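# Four arms lift cloth off lanterns and lay it flat

## Task

Using the four arms (arm1 mounted at x=+0.34 y=+0.74 z=+0.72 facing -90; arm2 at x=-0.34 y=+0.74 z=+0.72 facing -90; arm3 at x=-0.34 y=-0.74 z=+0.72 facing +90; arm4 at x=+0.34 y=-0.74 z=+0.72 facing +90, metres and degrees counter-clockwise from +x), lift the cloth clear of the lanterns that poke up through holes in it and lay it out flat. Each lantern has to finish upright at the spot it occupies now. The cloth's mean height must never drop by more than about a thumb's length in a single fall while no gripper has hold of it. When finished, open the grippers and move the arms away. The result only counts if it stays put without any robot holding it.

## Robot and tools

Robots: arm1, arm2, arm3 and arm4 are identical i2rt Big YAM arms. Each has six revolute joints, a two-finger gripper and a wrist camera that sits on top of the hand looking toward the fingertips (when joints 1 and 6 are 0 and the hand is level). The hand can reach roughly 1.0 m from the joint1 axis. Mounts: arm1 (+0.34, +0.74, +0.72) facing -90 deg; arm2 (-0.34, +0.74, +0.72) facing -90; arm3 (-0.34, -0.74, +0.72) facing +90; arm4 (+0.34, -0.74, +0.72) facing +90. Headings are counter-clockwise from +x, so arms 1 and 2 face toward -y and arms 3 and 4 toward +y.

Frame: one shared scene frame in metres, origin on the floor, +z up. The hand point is midway between the fingertips; its z axis runs along the fingers and its y axis is the opening direction. Cameras: arm1_cam_wrist, arm2_cam_wrist, arm3_cam_wrist, arm4_cam_wrist (616x616 fisheye) and the fixed room cameras cam_high and cam_low (896x504). Calibration matrices T_world_to_cam map scene coordinates to camera coordinates; real poses can be a few degrees and millimetres off, and wrist camera poses are computed from reported joint angles, which adds error.

execute_actions: argument actions is a list holding one action or nothing. An action is an object keyed by arm name; each arm gets its own entry {"joints": {...}}. Inside, every value is an absolute target, not an offset: joint1_rad to joint6_rad in radians and gripper_m in metres (gap between fingertips). Ranges, done-tolerances and signs: joint1_rad -2.879 to 2.879 ±0.045, rotates the arm about its base, positive is counter-clockwise seen from above, 0 points along the mount's facing; joint2_rad 0 to 3.141 ±0.14, shoulder, 0 is upper arm pointing back roughly horizontal, increasing lifts it up then forward; joint3_rad 0 to 3.019 ±0.09, elbow, 0 is folded, increasing opens; joint4_rad -1.692 to 1.57 ±0.055, hand pitch, positive tips fingers up; joint5_rad -1.57 to 1.57 ±0.03, sideways hand swing, positive toward the arm's right; joint6_rad -2.094 to 2.094 ±0.035, hand roll, positive clockwise viewed from behind; gripper_m 0 to 0.093 ±0.003, roughly 50 to 62 N per pad at most. You may name any subset of joints and arms; all named motions start together and finish independently. Anything left out may keep driving toward an older target. Joints move at different speeds, so the hand can sweep a wide arc between postures. One action runs 15 s at most. An unknown key or out-of-range value rejects the whole call. Optional cameras: a list of camera names or "all"; null or absent gives all, [] gives none.

Results give each robot's joint_positions, joint torques (arm joints only, offset and noisy), joint_status per named key, an on_its_own section for uncommanded behaviour ("held at" is the held target, not the position), and a pictures line listing image order. joint_status words: off_target (rested short, may still push), contact_stop or time_out (target dropped, holds where it stopped; a timed-out joint may keep a nearby target and push on, named in on_its_own), not_followed (a self/inter-arm clearance check blocked the arm, shown with a joint command not followed line and a cause; the arm may retry those targets later), limit_stop_at_motor_heat. To relieve a pushing joint, command its reported position. Tiny target changes may not move a joint. MOTOR HOT appears from 85 °C; at 100 °C an OVER-TEMPERATURE FAULT releases that arm and its gripper and it falls. If a result reports a stop, the remaining motion calls in that same reply are skipped.

wait: seconds, 0 to 10; commands nothing and returns state and images. zoom_image: camera plus region [x0, y0, x1, y1] in pixels of that camera's latest full image, origin top-left, at most 504 by 504. read_manual: optional section, only "licences"; moves nothing. finished_scene: scene, the integer number of the scene you are ending; irreversible, reports success. Replying with no tool call ends everything.

While you compose a reply the simulation keeps running and the robots hold the last command.

Avoid: any hard contact or squeeze between two robots (can end the run); the collision check may react late and ignores fingers, gripper bodies and wrist cameras. The arms do not stop on contact and keep pushing, which overheats motors. Do not tip lanterns or move any rigid item out of the work area. Do not release the cloth so that it drops noticeably. Finish with grippers open and arms withdrawn, with the cloth flat and lanterns standing on their own.

Each tool is called in YAML: its name, and indented under it one key for each argument.

## Session

execute_actions:
  actions: []

Scene clock: 0.00 s.
Joint torques (N m, as the arm reports them, + toward a larger angle): no reading
arm1.joint_positions: joint1_rad=+0.007 joint2_rad=+0.443 joint3_rad=+1.460 joint4_rad=-1.541 joint5_rad=+0.006 joint6_rad=+0.003 gripper_m=+0.095
arm1.joint_status: not commanded
arm1.hand: x=+0.3326 y=+0.6169 z=+1.3503 quat_wxyz=(-0.343, -0.624, -0.600, +0.363) (m; scene frame)
arm2.joint_positions: joint1_rad=-0.003 joint2_rad=+0.438 joint3_rad=+1.467 joint4_rad=-1.543 joint5_rad=+0.002 joint6_rad=+0.008 gripper_m=+0.094
arm2.joint_status: not commanded
arm2.hand: x=-0.3327 y=+0.6225 z=+1.3200 quat_wxyz=(-0.361, -0.607, -0.613, +0.354) (m; scene frame)
arm3.joint_positions: joint1_rad=+0.012 joint2_rad=+0.432 joint3_rad=+1.476 joint4_rad=-1.540 joint5_rad=-0.001 joint6_rad=+0.010 gripper_m=+0.095
arm3.joint_status: not commanded
arm3.hand: x=-0.3351 y=-0.6245 z=+1.3797 quat_wxyz=(-0.369, +0.594, -0.621, -0.354) (m; scene frame)
arm4.joint_positions: joint1_rad=-0.001 joint2_rad=+0.451 joint3_rad=+1.461 joint4_rad=-1.519 joint5_rad=-0.013 joint6_rad=+0.017 gripper_m=+0.095
arm4.joint_status: not commanded
arm4.hand: x=+0.3359 y=-0.6092 z=+1.3720 quat_wxyz=(-0.341, +0.614, -0.607, -0.372) (m; scene frame)
pictures: arm1_cam_wrist, arm2_cam_wrist, arm3_cam_wrist, arm4_cam_wrist, cam_high, cam_low
Images, in order (width x height): arm1_cam_wrist 616x616, arm2_cam_wrist 616x616, arm3_cam_wrist 616x616, arm4_cam_wrist 616x616, cam_high 896x504, cam_low 896x504.

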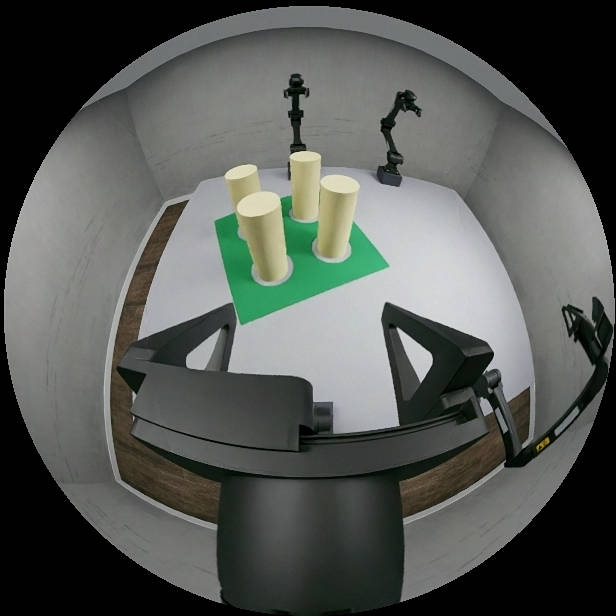

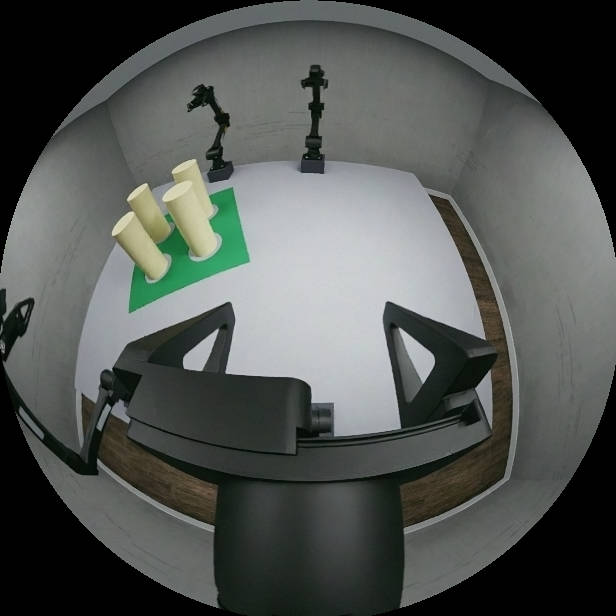

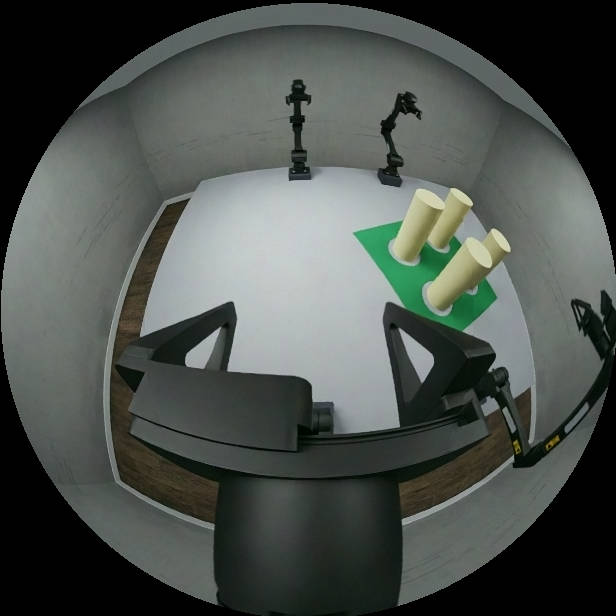

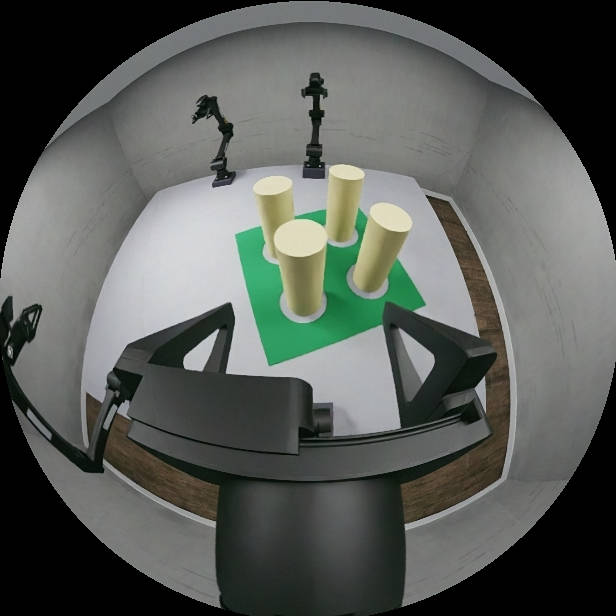

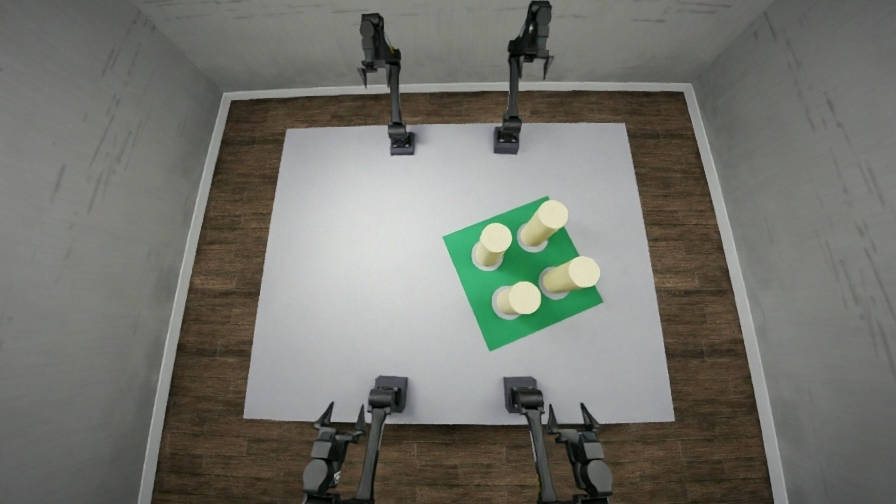

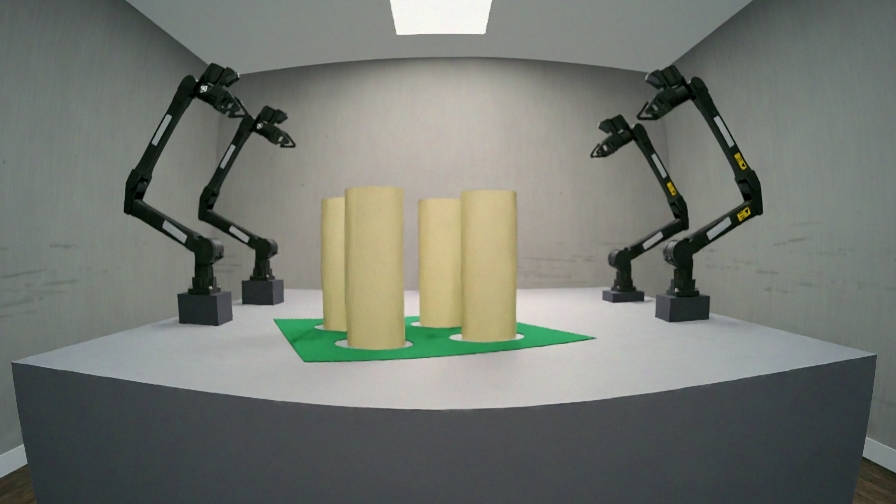

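execute_actions:
  actions:
    - {"arm1":{"joints":{"joint1_rad":0.564,"joint6_rad":0.97}},"arm2":{"joints":{"joint1_rad":0.471,"joint6_rad":-0.72}},"arm3":{"joints":{"joint1_rad":-1.216,"joint6_rad":-0.82}},"arm4":{"joints":{"joint1_rad":-0.841,"joint6_rad":1.12,"joint2_rad":1.2}}}
  cameras: []

execute_actions:
  actions:
    - {"arm1":{"joints":{"joint2_rad":1.839,"joint3_rad":1.212,"joint4_rad":-0.944}},"arm2":{"joints":{"joint2_rad":2.541,"joint3_rad":2.532,"joint4_rad":-1.562}},"arm3":{"joints":{"joint2_rad":2.145,"joint3_rad":1.654,"joint4_rad":-1.08}},"arm4":{"joints":{"joint2_rad":2.328,"joint3_rad":1.996,"joint4_rad":-1.239}}}

Scene clock: 3.60 s.
Joint torques (N m, as the arm reports them, + toward a larger angle): arm1=[1.39 6.68 6.59 2.01 0.14 0.17] | arm2=[1.5  4.6  8.3  2.06 0.06 0.03] | arm3=[ 0.23  6.67  7.33  1.83  0.01 -0.11] | arm4=[-1.34 -7.39 10.26  0.58  0.04  0.01]
arm1.joint_positions: joint1_rad=+0.560 joint2_rad=+0.443 joint3_rad=+1.460 joint4_rad=-1.541 joint5_rad=+0.006 joint6_rad=+0.954 gripper_m=+0.095
arm1.joint_status: all done
arm1.hand: x=+0.3977 y=+0.6320 z=+1.3499 quat_wxyz=(-0.497, -0.732, -0.465, +0.030) (m; scene frame)
arm2.joint_positions: joint1_rad=+0.462 joint2_rad=+0.438 joint3_rad=+1.467 joint4_rad=-1.543 joint5_rad=+0.002 joint6_rad=-0.711 gripper_m=+0.094
arm2.joint_status: all done
arm2.hand: x=-0.2796 y=+0.6357 z=+1.3199 quat_wxyz=(-0.313, -0.161, -0.848, +0.396) (m; scene frame)
arm3.joint_positions: joint1_rad=-1.210 joint2_rad=+0.432 joint3_rad=+1.476 joint4_rad=-1.540 joint5_rad=-0.001 joint6_rad=-0.807 gripper_m=+0.095
arm3.joint_status: all done
arm3.hand: x=-0.2307 y=-0.7044 z=+1.3808 quat_wxyz=(-0.499, +0.455, -0.726, +0.129) (m; scene frame)
arm4.joint_positions: joint1_rad=-0.845 joint2_rad=+1.208 joint3_rad=+1.461 joint4_rad=-1.519 joint5_rad=-0.014 joint6_rad=+1.112 gripper_m=+0.095
arm4.joint_status: all done
arm4.hand: x=+0.6250 y=-0.4665 z=+1.1775 quat_wxyz=(-0.079, -0.175, -0.974, -0.123) (m; scene frame)
pictures: none
No camera images: the call's "cameras" was empty. Leave "cameras" out to get every camera's image.

Scene clock: 6.00 s.
Joint torques (N m, as the arm reports them, + toward a larger angle): arm1=[  1.3  -15.39   6.61   0.83   0.2    0.23] | arm2=[  1.44 -26.    12.97   0.11   0.03  -0.02] | arm3=[  0.05 -23.29   8.36   0.11  -0.04  -0.14] | arm4=[ -1.21 -22.78  10.16   0.02   0.04   0.02]
arm1.joint_positions: joint1_rad=+0.560 joint2_rad=+1.838 joint3_rad=+1.212 joint4_rad=-0.958 joint5_rad=+0.006 joint6_rad=+0.954 gripper_m=+0.095
arm1.joint_status: all done
arm1.hand: x=+0.5771 y=+0.3099 z=+0.8006 quat_wxyz=(+0.009, -0.844, -0.536, +0.005) (m; scene frame)
arm2.joint_positions: joint1_rad=+0.462 joint2_rad=+2.536 joint3_rad=+2.498 joint4_rad=-1.558 joint5_rad=+0.002 joint6_rad=-0.712 gripper_m=+0.094
arm2.joint_status: all done
arm2.hand: x=+0.0116 y=+0.0782 z=+0.7916 quat_wxyz=(+0.009, -0.187, -0.982, -0.008) (m; scene frame)
arm3.joint_positions: joint1_rad=-1.210 joint2_rad=+2.142 joint3_rad=+1.641 joint4_rad=-1.088 joint5_rad=-0.001 joint6_rad=-0.808 gripper_m=+0.095
arm3.joint_status: all done
arm3.hand: x=+0.2502 y=-0.5536 z=+0.8036 quat_wxyz=(+0.006, +0.530, -0.848, +0.000) (m; scene frame)
arm4.joint_positions: joint1_rad=-0.845 joint2_rad=+2.340 joint3_rad=+1.967 joint4_rad=-1.245 joint5_rad=-0.014 joint6_rad=+1.113 gripper_m=+0.095
arm4.joint_status: all done
arm4.hand: x=+0.8271 y=-0.2738 z=+0.7753 quat_wxyz=(+0.025, -0.178, -0.984, +0.018) (m; scene frame)
pictures: arm1_cam_wrist, arm2_cam_wrist, arm3_cam_wrist, arm4_cam_wrist, cam_high, cam_low
camera_calibration (this result's frames):
arm1_cam_wrist: T_world_to_cam=[[-0.906109, 0.422617, 0.0190064, 0.373067], [0.350914, 0.725764, 0.591715, -0.900032], [0.236275, 0.542828, -0.805923, 0.465284], [0, 0, 0, 1]] pos_world=[0.543939, 0.242977, 0.900454]
arm2_cam_wrist: T_world_to_cam=[[-0.379244, -0.925004, -0.0232456, 0.0941852], [-0.740729, 0.288446, 0.606728, -0.490835], [-0.554521, 0.247317, -0.794569, 0.743011], [0, 0, 0, 1]] pos_world=[0.0841583, 0.0449419, 0.890366]
arm3_cam_wrist: T_world_to_cam=[[0.898533, -0.438899, -0.00258288, -0.467768], [-0.350345, -0.720761, 0.598132, -0.786803], [-0.264381, -0.536536, -0.801394, 0.536178], [0, 0, 0, 1]] pos_world=[0.286408, -0.484721, 0.899093]
arm4_cam_wrist: T_world_to_cam=[[-0.352025, -0.935297, 0.0360407, 0.0107238], [-0.727085, 0.297501, 0.618742, 0.210592], [-0.589429, 0.191608, -0.784767, 1.27135], [0, 0, 0, 1]] pos_world=[0.906262, -0.296221, 0.867023]
Images, in order (width x height): arm1_cam_wrist 616x616, arm2_cam_wrist 616x616, arm3_cam_wrist 616x616, arm4_cam_wrist 616x616, cam_high 896x504, cam_low 896x504.

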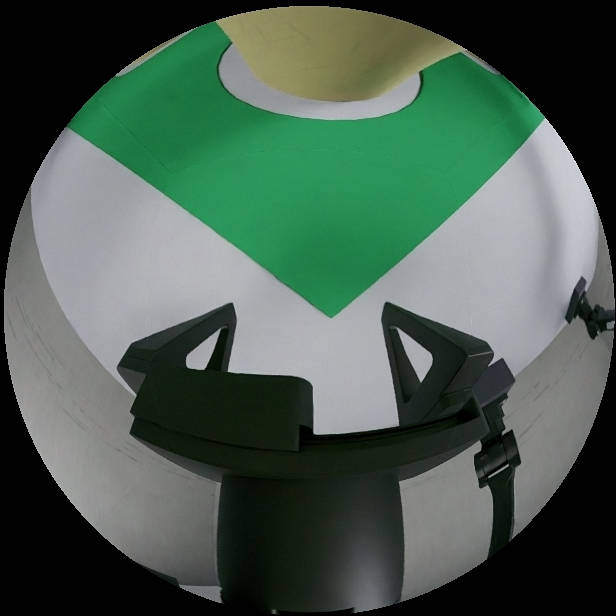

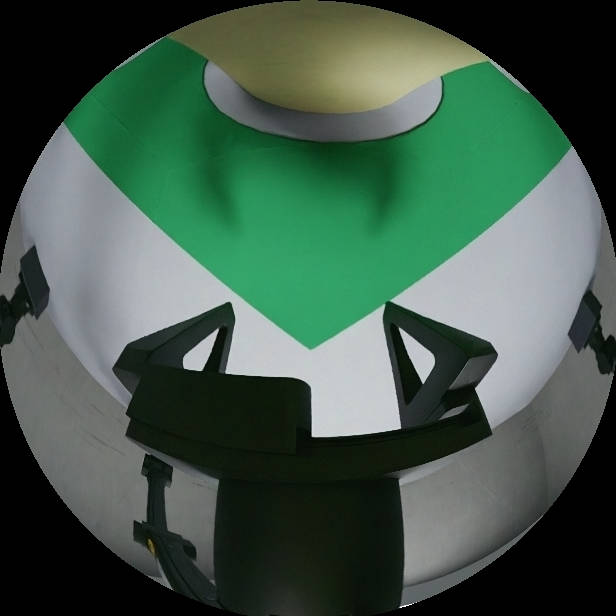

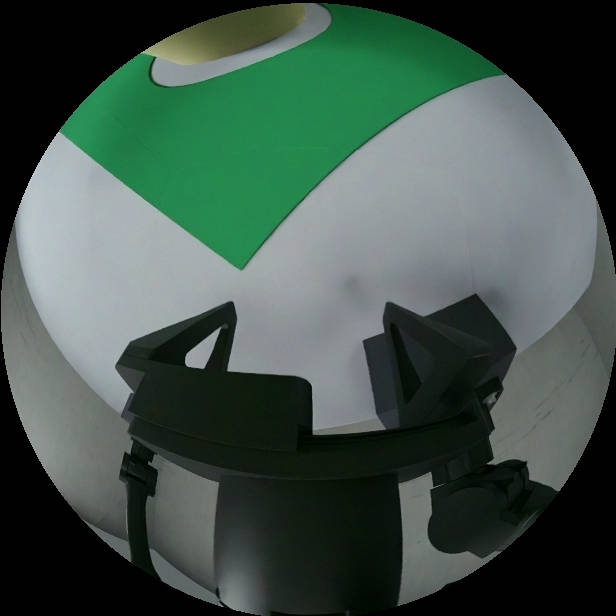

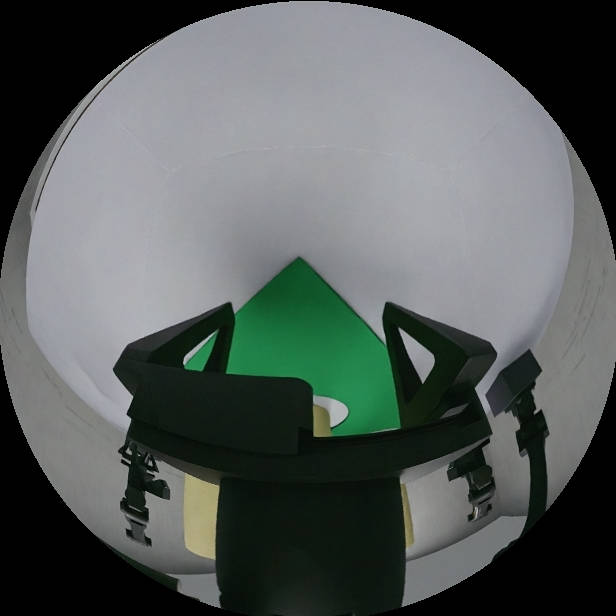

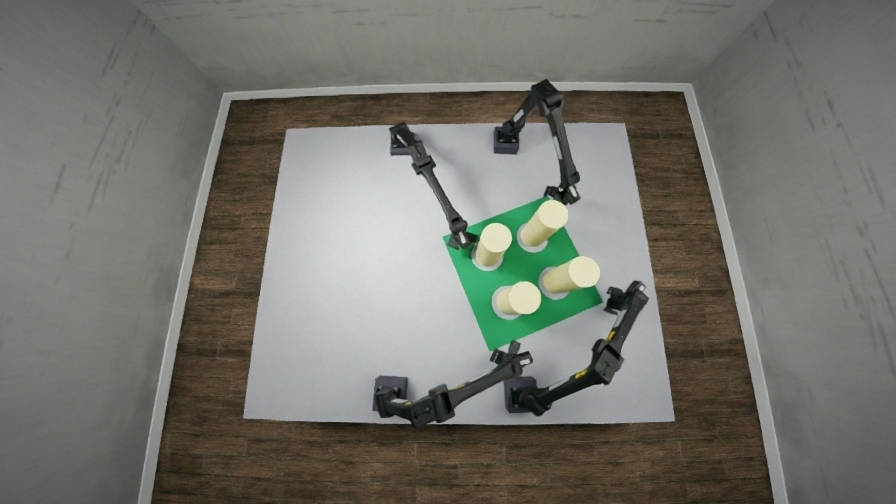

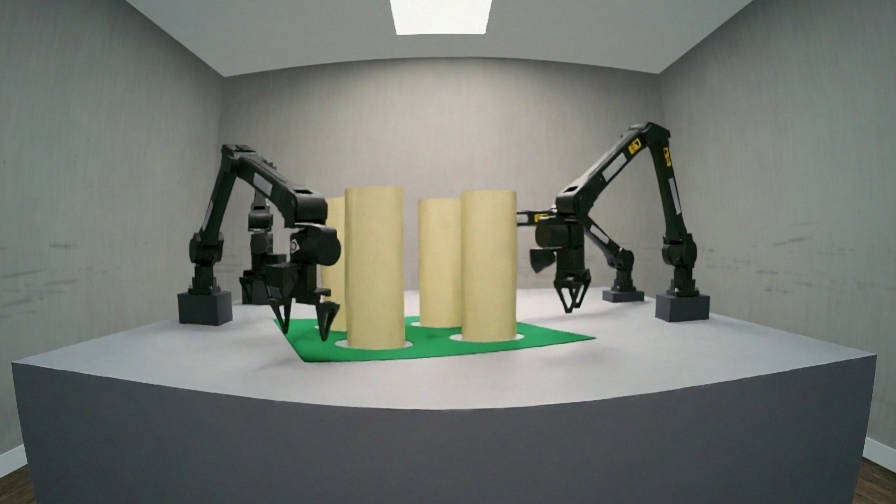

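execute_actions:
  actions:
    - {"arm1":{"joints":{"joint1_rad":0.59,"joint2_rad":1.88,"joint3_rad":1.03,"joint4_rad":-0.7}},"arm2":{"joints":{"joint1_rad":0.39,"joint6_rad":-0.79,"joint2_rad":2.35,"joint3_rad":2.0,"joint4_rad":-1.2}},"arm3":{"joints":{"joint1_rad":-1.098,"joint6_rad":-0.76,"joint2_rad":2.2,"joint3_rad":1.515,"joint4_rad":-0.865}},"arm4":{"joints":{"joint1_rad":-0.805,"joint6_rad":1.19,"joint2_rad":2.355,"joint3_rad":1.875,"joint4_rad":-1.06}}}

Scene clock: 9.23 s.
Joint torques (N m, as the arm reports them, + toward a larger angle): arm1=[  1.09 -13.61   5.47   1.03   0.18   0.22] | arm2=[  1.43 -23.53  10.25   0.67   0.02  -0.02] | arm3=[ -0.63 -21.29   6.57   0.92   0.1    0.09] | arm4=[ -1.82 -21.6    7.93   0.47   0.04   0.03]
arm1.joint_positions: joint1_rad=+0.589 joint2_rad=+1.876 joint3_rad=+1.028 joint4_rad=-0.717 joint5_rad=+0.006 joint6_rad=+0.955 gripper_m=+0.095
arm1.joint_status: all done
arm1.hand: x=+0.5687 y=+0.3508 z=+0.7313 quat_wxyz=(+0.000, -0.836, -0.548, +0.005) (m; scene frame)
arm2.joint_positions: joint1_rad=+0.381 joint2_rad=+2.342 joint3_rad=+1.993 joint4_rad=-1.207 joint5_rad=+0.002 joint6_rad=-0.780 gripper_m=+0.094
arm2.joint_status: all done
arm2.hand: x=-0.0626 y=+0.0982 z=+0.7403 quat_wxyz=(-0.003, -0.193, -0.981, +0.008) (m; scene frame)
arm3.joint_positions: joint1_rad=-1.083 joint2_rad=+2.182 joint3_rad=+1.517 joint4_rad=-0.889 joint5_rad=-0.005 joint6_rad=-0.774 gripper_m=+0.095
arm3.joint_status: all done
arm3.hand: x=+0.2088 y=-0.4867 z=+0.7403 quat_wxyz=(-0.012, +0.569, -0.822, +0.002) (m; scene frame)
arm4.joint_positions: joint1_rad=-0.801 joint2_rad=+2.355 joint3_rad=+1.870 joint4_rad=-1.077 joint5_rad=-0.014 joint6_rad=+1.182 gripper_m=+0.095
arm4.joint_status: all done
arm4.hand: x=+0.8050 y=-0.2531 z=+0.7319 quat_wxyz=(+0.008, -0.190, -0.982, -0.004) (m; scene frame)
pictures: arm1_cam_wrist, arm2_cam_wrist, arm3_cam_wrist, arm4_cam_wrist, cam_high, cam_low
camera_calibration (this result's frames):
arm1_cam_wrist: T_world_to_cam=[[-0.917973, 0.396622, 0.00413172, 0.376161], [0.324354, 0.744633, 0.583367, -0.871209], [0.228299, 0.536855, -0.812198, 0.400462], [0, 0, 0, 1]] pos_world=[0.536461, 0.284547, 0.831935]
arm2_cam_wrist: T_world_to_cam=[[-0.390233, -0.920708, 0.00393931, 0.0620929], [-0.747724, 0.319407, 0.582141, -0.505789], [-0.53724, 0.224225, -0.813078, 0.673237], [0, 0, 0, 1]] pos_world=[0.00772972, 0.067765, 0.841591]
arm3_cam_wrist: T_world_to_cam=[[0.93498, -0.354164, 0.0195111, -0.384084], [-0.299967, -0.760149, 0.576361, -0.728729], [-0.189295, -0.544739, -0.816962, 0.502247], [0, 0, 0, 1]] pos_world=[0.235589, -0.416379, 0.837822]
arm4_cam_wrist: T_world_to_cam=[[-0.3758, -0.926603, -0.0134795, 0.0814284], [-0.744239, 0.293108, 0.600164, 0.241518], [-0.552162, 0.235573, -0.799764, 1.21247], [0, 0, 0, 1]] pos_world=[0.879827, -0.280964, 0.825836]
Images, in order (width x height): arm1_cam_wrist 616x616, arm2_cam_wrist 616x616, arm3_cam_wrist 616x616, arm4_cam_wrist 616x616, cam_high 896x504, cam_low 896x504.

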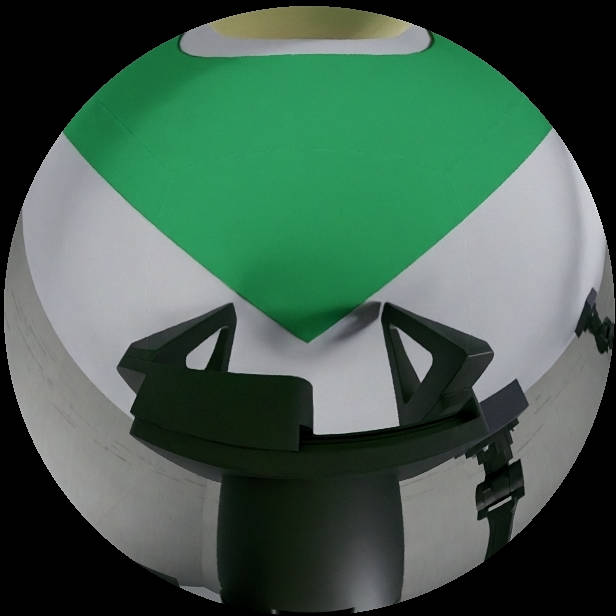

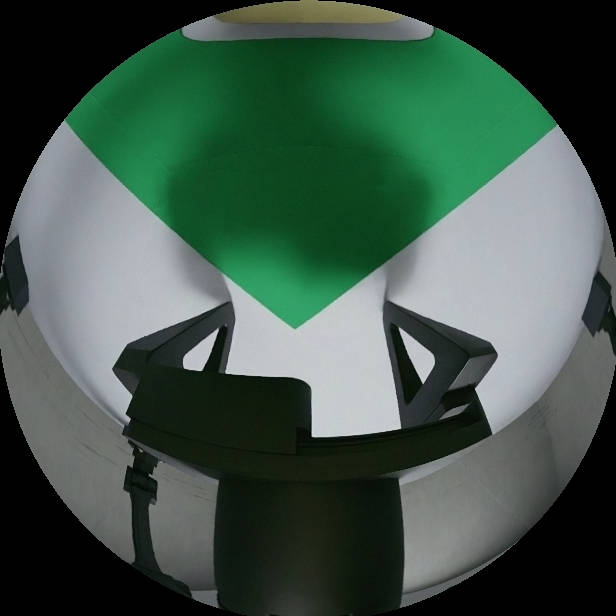

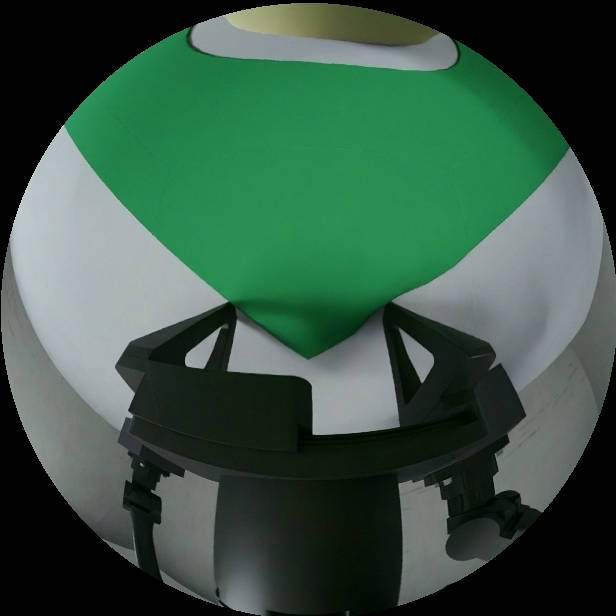

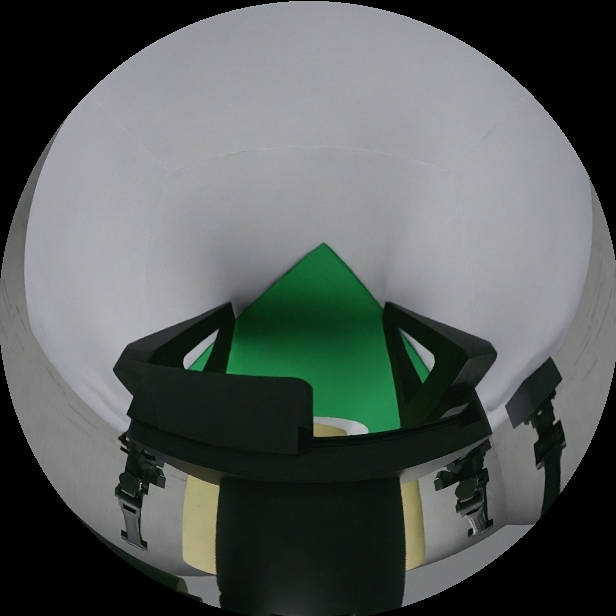

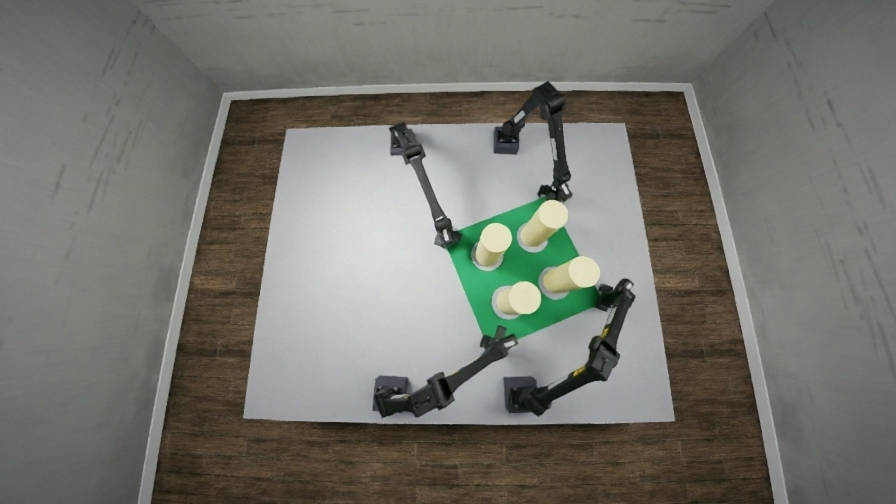

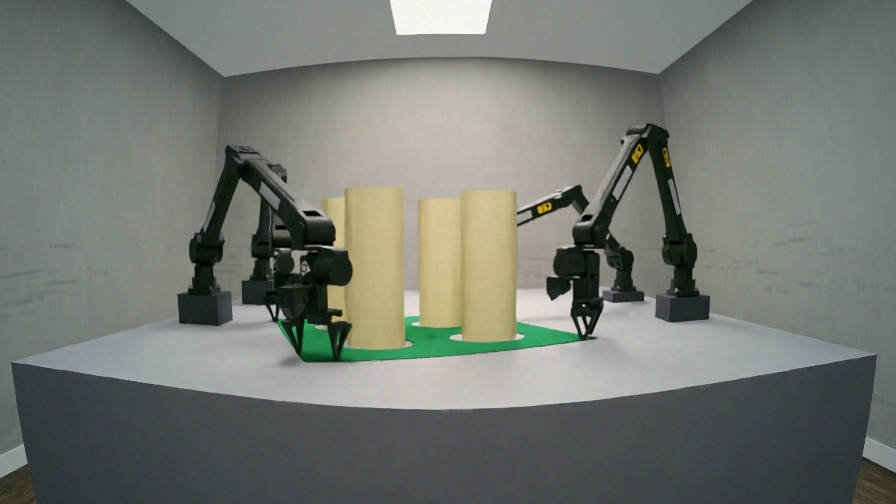

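execute_actions:
  actions:
    - {"arm1":{"joints":{"joint2_rad":1.905,"joint4_rad":-0.67}},"arm2":{"joints":{"joint1_rad":0.425,"joint2_rad":2.39,"joint3_rad":2.04,"joint4_rad":-1.19}},"arm4":{"joints":{"joint2_rad":2.375,"joint4_rad":-1.04}}}
  cameras: []

execute_actions:
  actions:
    - {"arm1":{"joints":{"gripper_m":0}},"arm2":{"joints":{"gripper_m":0}},"arm3":{"joints":{"gripper_m":0}},"arm4":{"joints":{"gripper_m":0}}}

Scene clock: 10.23 s.
Joint torques (N m, as the arm reports them, + toward a larger angle): arm1=[  0.82 -12.02   5.61   0.99   0.19   0.19] | arm2=[  1.63 -21.42  12.77   0.72  -0.09   0.02] | arm3=[ -0.76 -21.27   6.57   0.94   0.11   0.08] | arm4=[ -1.93 -20.26   7.96   0.52   0.04   0.03]
arm1.joint_positions: joint1_rad=+0.589 joint2_rad=+1.880 joint3_rad=+1.028 joint4_rad=-0.687 joint5_rad=+0.006 joint6_rad=+0.955 gripper_m=+0.095
arm1.joint_status: all done
arm1.hand: x=+0.5720 y=+0.3452 z=+0.7294 quat_wxyz=(-0.013, -0.836, -0.548, +0.006) (m; scene frame)
arm2.joint_positions: joint1_rad=+0.414 joint2_rad=+2.351 joint3_rad=+2.004 joint4_rad=-1.197 joint5_rad=+0.005 joint6_rad=-0.785 gripper_m=+0.094
arm2.joint_status: all done
arm2.hand: x=-0.0400 y=+0.1030 z=+0.7376 quat_wxyz=(-0.004, -0.174, -0.985, +0.013) (m; scene frame)
arm3.joint_positions: joint1_rad=-1.083 joint2_rad=+2.182 joint3_rad=+1.517 joint4_rad=-0.889 joint5_rad=-0.005 joint6_rad=-0.774 gripper_m=+0.095
arm3.joint_status: not commanded
arm3.hand: x=+0.2088 y=-0.4867 z=+0.7403 quat_wxyz=(-0.012, +0.569, -0.822, +0.002) (m; scene frame)
arm4.joint_positions: joint1_rad=-0.801 joint2_rad=+2.357 joint3_rad=+1.870 joint4_rad=-1.058 joint5_rad=-0.014 joint6_rad=+1.182 gripper_m=+0.095
arm4.joint_status: all done
arm4.hand: x=+0.8079 y=-0.2502 z=+0.7302 quat_wxyz=(+0.004, -0.190, -0.982, -0.011) (m; scene frame)
pictures: none
No camera images: the call's "cameras" was empty. Leave "cameras" out to get every camera's image.

Scene clock: 10.97 s.
Joint torques (N m, as the arm reports them, + toward a larger angle): arm1=[  1.24 -12.26   5.62   0.99   0.17   0.21] | arm2=[  1.28 -21.52  12.76   0.71   0.06   0.02] | arm3=[ -0.09 -21.44   6.47   0.79   0.09   0.08] | arm4=[ -1.96 -20.27   7.95   0.5    0.04   0.02]
arm1.joint_positions: joint1_rad=+0.589 joint2_rad=+1.882 joint3_rad=+1.028 joint4_rad=-0.686 joint5_rad=+0.006 joint6_rad=+0.955 gripper_m=+0.003
arm1.joint_status: gripper_m off_target (ended at +0.003, target +0.000)
arm1.hand: x=+0.5720 y=+0.3452 z=+0.7289 quat_wxyz=(-0.013, -0.836, -0.548, +0.006) (m; scene frame)
arm2.joint_positions: joint1_rad=+0.418 joint2_rad=+2.353 joint3_rad=+2.004 joint4_rad=-1.197 joint5_rad=+0.001 joint6_rad=-0.785 gripper_m=+0.003
arm2.joint_status: gripper_m off_target (ended at +0.003, target +0.000)
arm2.hand: x=-0.0370 y=+0.1047 z=+0.7366 quat_wxyz=(-0.006, -0.172, -0.985, +0.011) (m; scene frame)
arm3.joint_positions: joint1_rad=-1.086 joint2_rad=+2.182 joint3_rad=+1.517 joint4_rad=-0.886 joint5_rad=-0.005 joint6_rad=-0.773 gripper_m=+0.003
arm3.joint_status: gripper_m off_target (ended at +0.003, target +0.000)
arm3.hand: x=+0.2104 y=-0.4879 z=+0.7403 quat_wxyz=(-0.013, +0.567, -0.824, +0.003) (m; scene frame)
arm4.joint_positions: joint1_rad=-0.801 joint2_rad=+2.357 joint3_rad=+1.870 joint4_rad=-1.058 joint5_rad=-0.014 joint6_rad=+1.183 gripper_m=+0.001
arm4.joint_status: all done
arm4.hand: x=+0.8079 y=-0.2502 z=+0.7302 quat_wxyz=(+0.004, -0.191, -0.982, -0.011) (m; scene frame)
pictures: arm1_cam_wrist, arm2_cam_wrist, arm3_cam_wrist, arm4_cam_wrist, cam_high, cam_low
camera_calibration (this result's frames):
arm1_cam_wrist: T_world_to_cam=[[-0.917788, 0.396728, -0.01648, 0.396368], [0.317094, 0.75728, 0.570944, -0.857839], [0.23899, 0.51878, -0.820823, 0.407212], [0, 0, 0, 1]] pos_world=[0.538478, 0.281121, 0.83056]
arm2_cam_wrist: T_world_to_cam=[[-0.351262, -0.936229, 0.00953436, 0.0770029], [-0.762942, 0.29212, 0.576702, -0.480235], [-0.542711, 0.195299, -0.816899, 0.688115], [0, 0, 0, 1]] pos_world=[0.0341042, 0.07799, 0.838338]
arm3_cam_wrist: T_world_to_cam=[[0.933421, -0.358099, 0.0221472, -0.389593], [-0.305127, -0.759841, 0.574055, -0.726279], [-0.18874, -0.542593, -0.818517, 0.503973], [0, 0, 0, 1]] pos_world=[0.237167, -0.417918, 0.838063]
arm4_cam_wrist: T_world_to_cam=[[-0.376341, -0.926038, -0.0286632, 0.0968959], [-0.750819, 0.286715, 0.595035, 0.251281], [-0.542806, 0.245457, -0.803189, 1.20939], [0, 0, 0, 1]] pos_world=[0.881597, -0.27917, 0.824626]
Images, in order (width x height): arm1_cam_wrist 616x616, arm2_cam_wrist 616x616, arm3_cam_wrist 616x616, arm4_cam_wrist 616x616, cam_high 896x504, cam_low 896x504.

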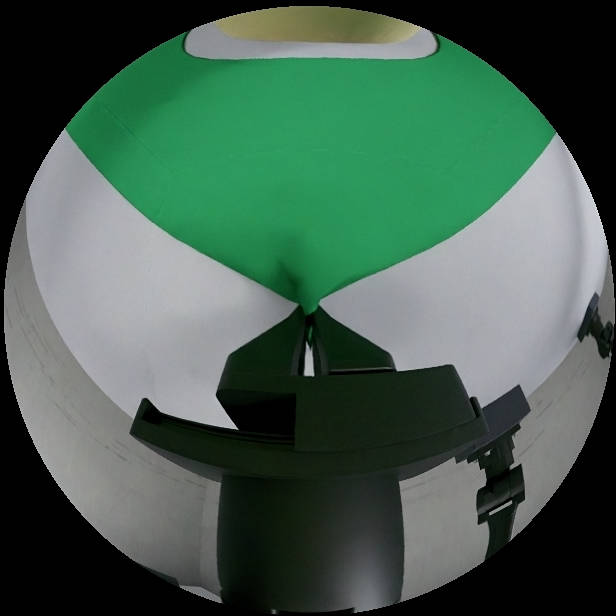

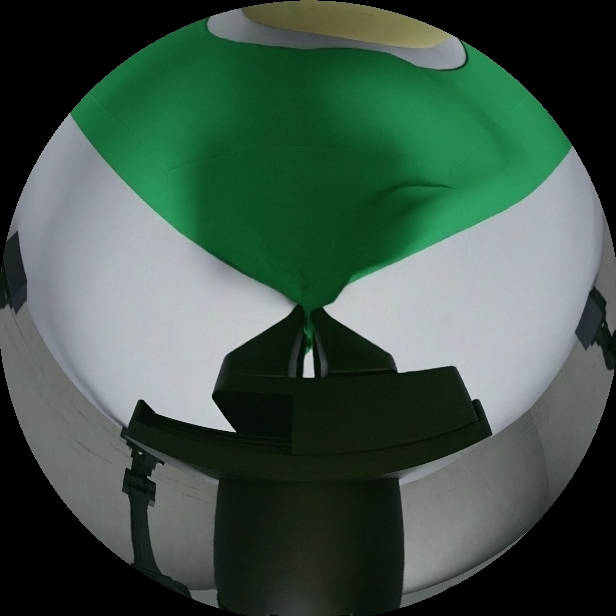

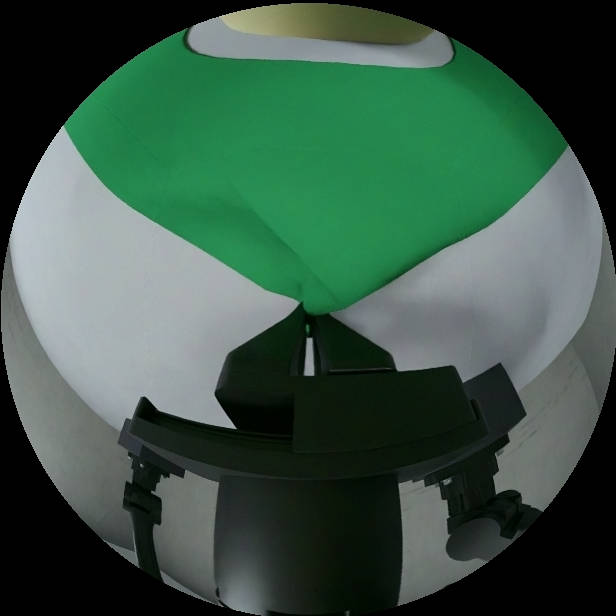

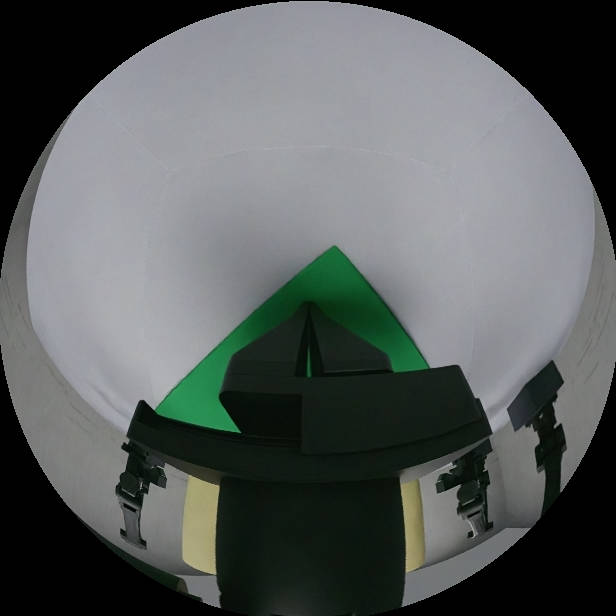

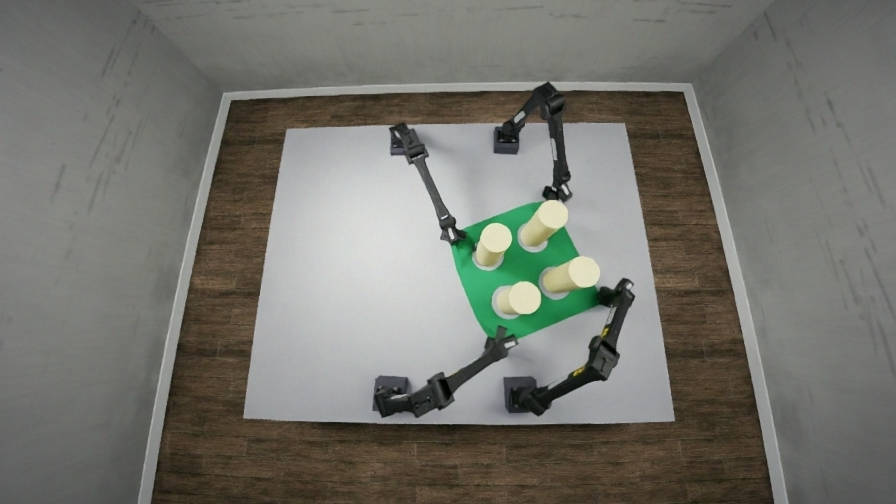

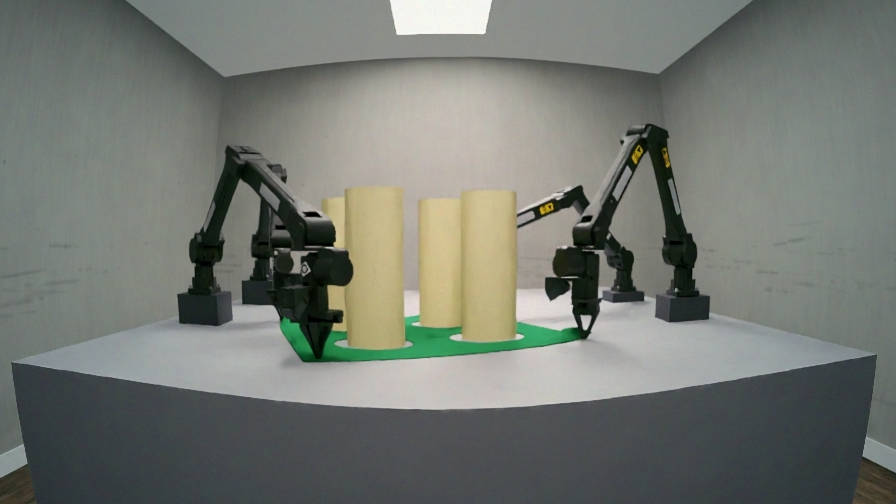

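execute_actions:
  actions:
    - {"arm4":{"joints":{"gripper_m":0.093,"joint1_rad":-0.815,"joint2_rad":2.4,"joint4_rad":-1.06,"joint3_rad":1.86}}}
  cameras: ["arm4_cam_wrist"]

execute_actions:
  actions:
    - {"arm4":{"joints":{"gripper_m":0}}}
  cameras: ["arm4_cam_wrist","cam_low"]

Scene clock: 11.87 s.
Joint torques (N m, as the arm reports them, + toward a larger angle): arm1=[  0.94 -12.23   5.52   0.97   0.18   0.23] | arm2=[  1.28 -21.53  12.76   0.72   0.05   0.02] | arm3=[ -0.48 -21.27   6.59   0.77   0.1    0.09] | arm4=[ -2.56 -18.75   6.77  -0.13   0.04   0.02]
arm1.joint_positions: joint1_rad=+0.589 joint2_rad=+1.882 joint3_rad=+1.028 joint4_rad=-0.686 joint5_rad=+0.006 joint6_rad=+0.955 gripper_m=+0.003
arm1.joint_status: not commanded
arm1.hand: x=+0.5720 y=+0.3452 z=+0.7289 quat_wxyz=(-0.013, -0.836, -0.548, +0.006) (m; scene frame)
arm2.joint_positions: joint1_rad=+0.418 joint2_rad=+2.353 joint3_rad=+2.004 joint4_rad=-1.197 joint5_rad=+0.001 joint6_rad=-0.785 gripper_m=+0.003
arm2.joint_status: not commanded
arm2.hand: x=-0.0370 y=+0.1047 z=+0.7366 quat_wxyz=(-0.006, -0.172, -0.985, +0.011) (m; scene frame)
arm3.joint_positions: joint1_rad=-1.086 joint2_rad=+2.182 joint3_rad=+1.517 joint4_rad=-0.886 joint5_rad=-0.005 joint6_rad=-0.773 gripper_m=+0.003
arm3.joint_status: not commanded
arm3.hand: x=+0.2104 y=-0.4879 z=+0.7403 quat_wxyz=(-0.013, +0.567, -0.824, +0.003) (m; scene frame)
arm4.joint_positions: joint1_rad=-0.804 joint2_rad=+2.361 joint3_rad=+1.870 joint4_rad=-1.058 joint5_rad=-0.014 joint6_rad=+1.183 gripper_m=+0.093
arm4.joint_status: all done
arm4.hand: x=+0.8088 y=-0.2522 z=+0.7274 quat_wxyz=(+0.005, -0.192, -0.981, -0.010) (m; scene frame)
pictures: arm4_cam_wrist
camera_calibration (this result's frames):
arm4_cam_wrist: T_world_to_cam=[[-0.379224, -0.924974, -0.0247492, 0.0949652], [-0.748206, 0.290796, 0.596343, 0.252132], [-0.544404, 0.244665, -0.802348, 1.20862], [0, 0, 0, 1]] pos_world=[0.882641, -0.281187, 0.821731]
Images, in order (width x height): arm4_cam_wrist 616x616.

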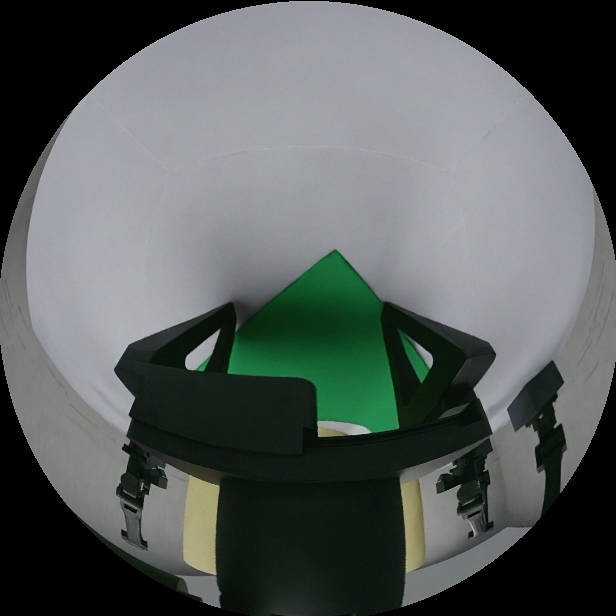

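Scene clock: 12.57 s.
Joint torques (N m, as the arm reports them, + toward a larger angle): arm1=[  0.89 -12.17   5.59   1.02   0.17   0.21] | arm2=[  1.28 -21.49  12.76   0.72   0.05   0.02] | arm3=[ -0.68 -21.11   6.57   0.68   0.1    0.07] | arm4=[ -2.14 -18.56   6.88   0.06  -0.02   0.02]
arm1.joint_positions: joint1_rad=+0.589 joint2_rad=+1.882 joint3_rad=+1.028 joint4_rad=-0.686 joint5_rad=+0.006 joint6_rad=+0.955 gripper_m=+0.003
arm1.joint_status: not commanded
arm1.hand: x=+0.5720 y=+0.3452 z=+0.7289 quat_wxyz=(-0.013, -0.836, -0.548, +0.006) (m; scene frame)
arm2.joint_positions: joint1_rad=+0.418 joint2_rad=+2.353 joint3_rad=+2.004 joint4_rad=-1.197 joint5_rad=+0.001 joint6_rad=-0.785 gripper_m=+0.003
arm2.joint_status: not commanded
arm2.hand: x=-0.0370 y=+0.1047 z=+0.7366 quat_wxyz=(-0.006, -0.172, -0.985, +0.011) (m; scene frame)
arm3.joint_positions: joint1_rad=-1.086 joint2_rad=+2.182 joint3_rad=+1.517 joint4_rad=-0.883 joint5_rad=-0.005 joint6_rad=-0.771 gripper_m=+0.003
arm3.joint_status: not commanded
arm3.hand: x=+0.2110 y=-0.4877 z=+0.7403 quat_wxyz=(-0.015, +0.566, -0.824, +0.003) (m; scene frame)
arm4.joint_positions: joint1_rad=-0.809 joint2_rad=+2.361 joint3_rad=+1.868 joint4_rad=-1.063 joint5_rad=-0.013 joint6_rad=+1.184 gripper_m=+0.004
arm4.joint_status: gripper_m off_target (ended at +0.004, target +0.000)
arm4.hand: x=+0.8096 y=-0.2561 z=+0.7268 quat_wxyz=(+0.007, -0.195, -0.981, -0.006) (m; scene frame)
pictures: arm4_cam_wrist, cam_low
camera_calibration (this result's frames):
arm4_cam_wrist: T_world_to_cam=[[-0.384223, -0.923073, -0.0175524, 0.0910363], [-0.7441, 0.29836, 0.597743, 0.25189], [-0.546523, 0.242727, -0.801496, 1.2101], [0, 0, 0, 1]] pos_world=[0.883757, -0.284845, 0.820922]
Images, in order (width x height): arm4_cam_wrist 616x616, cam_low 896x504.

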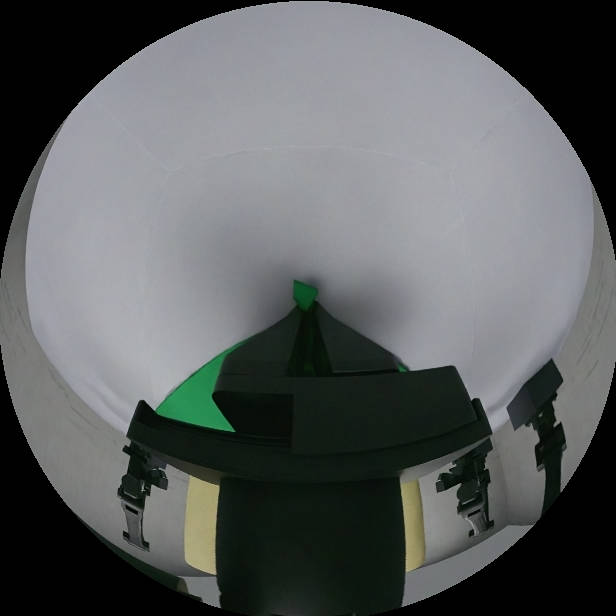

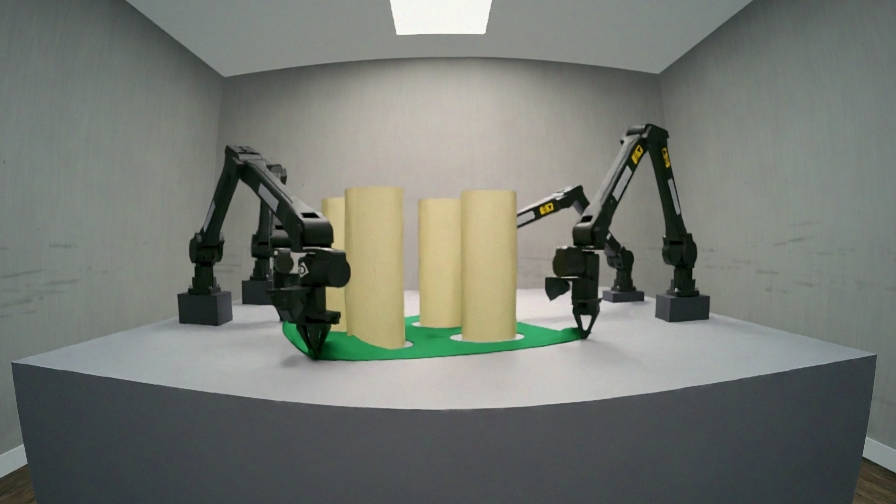

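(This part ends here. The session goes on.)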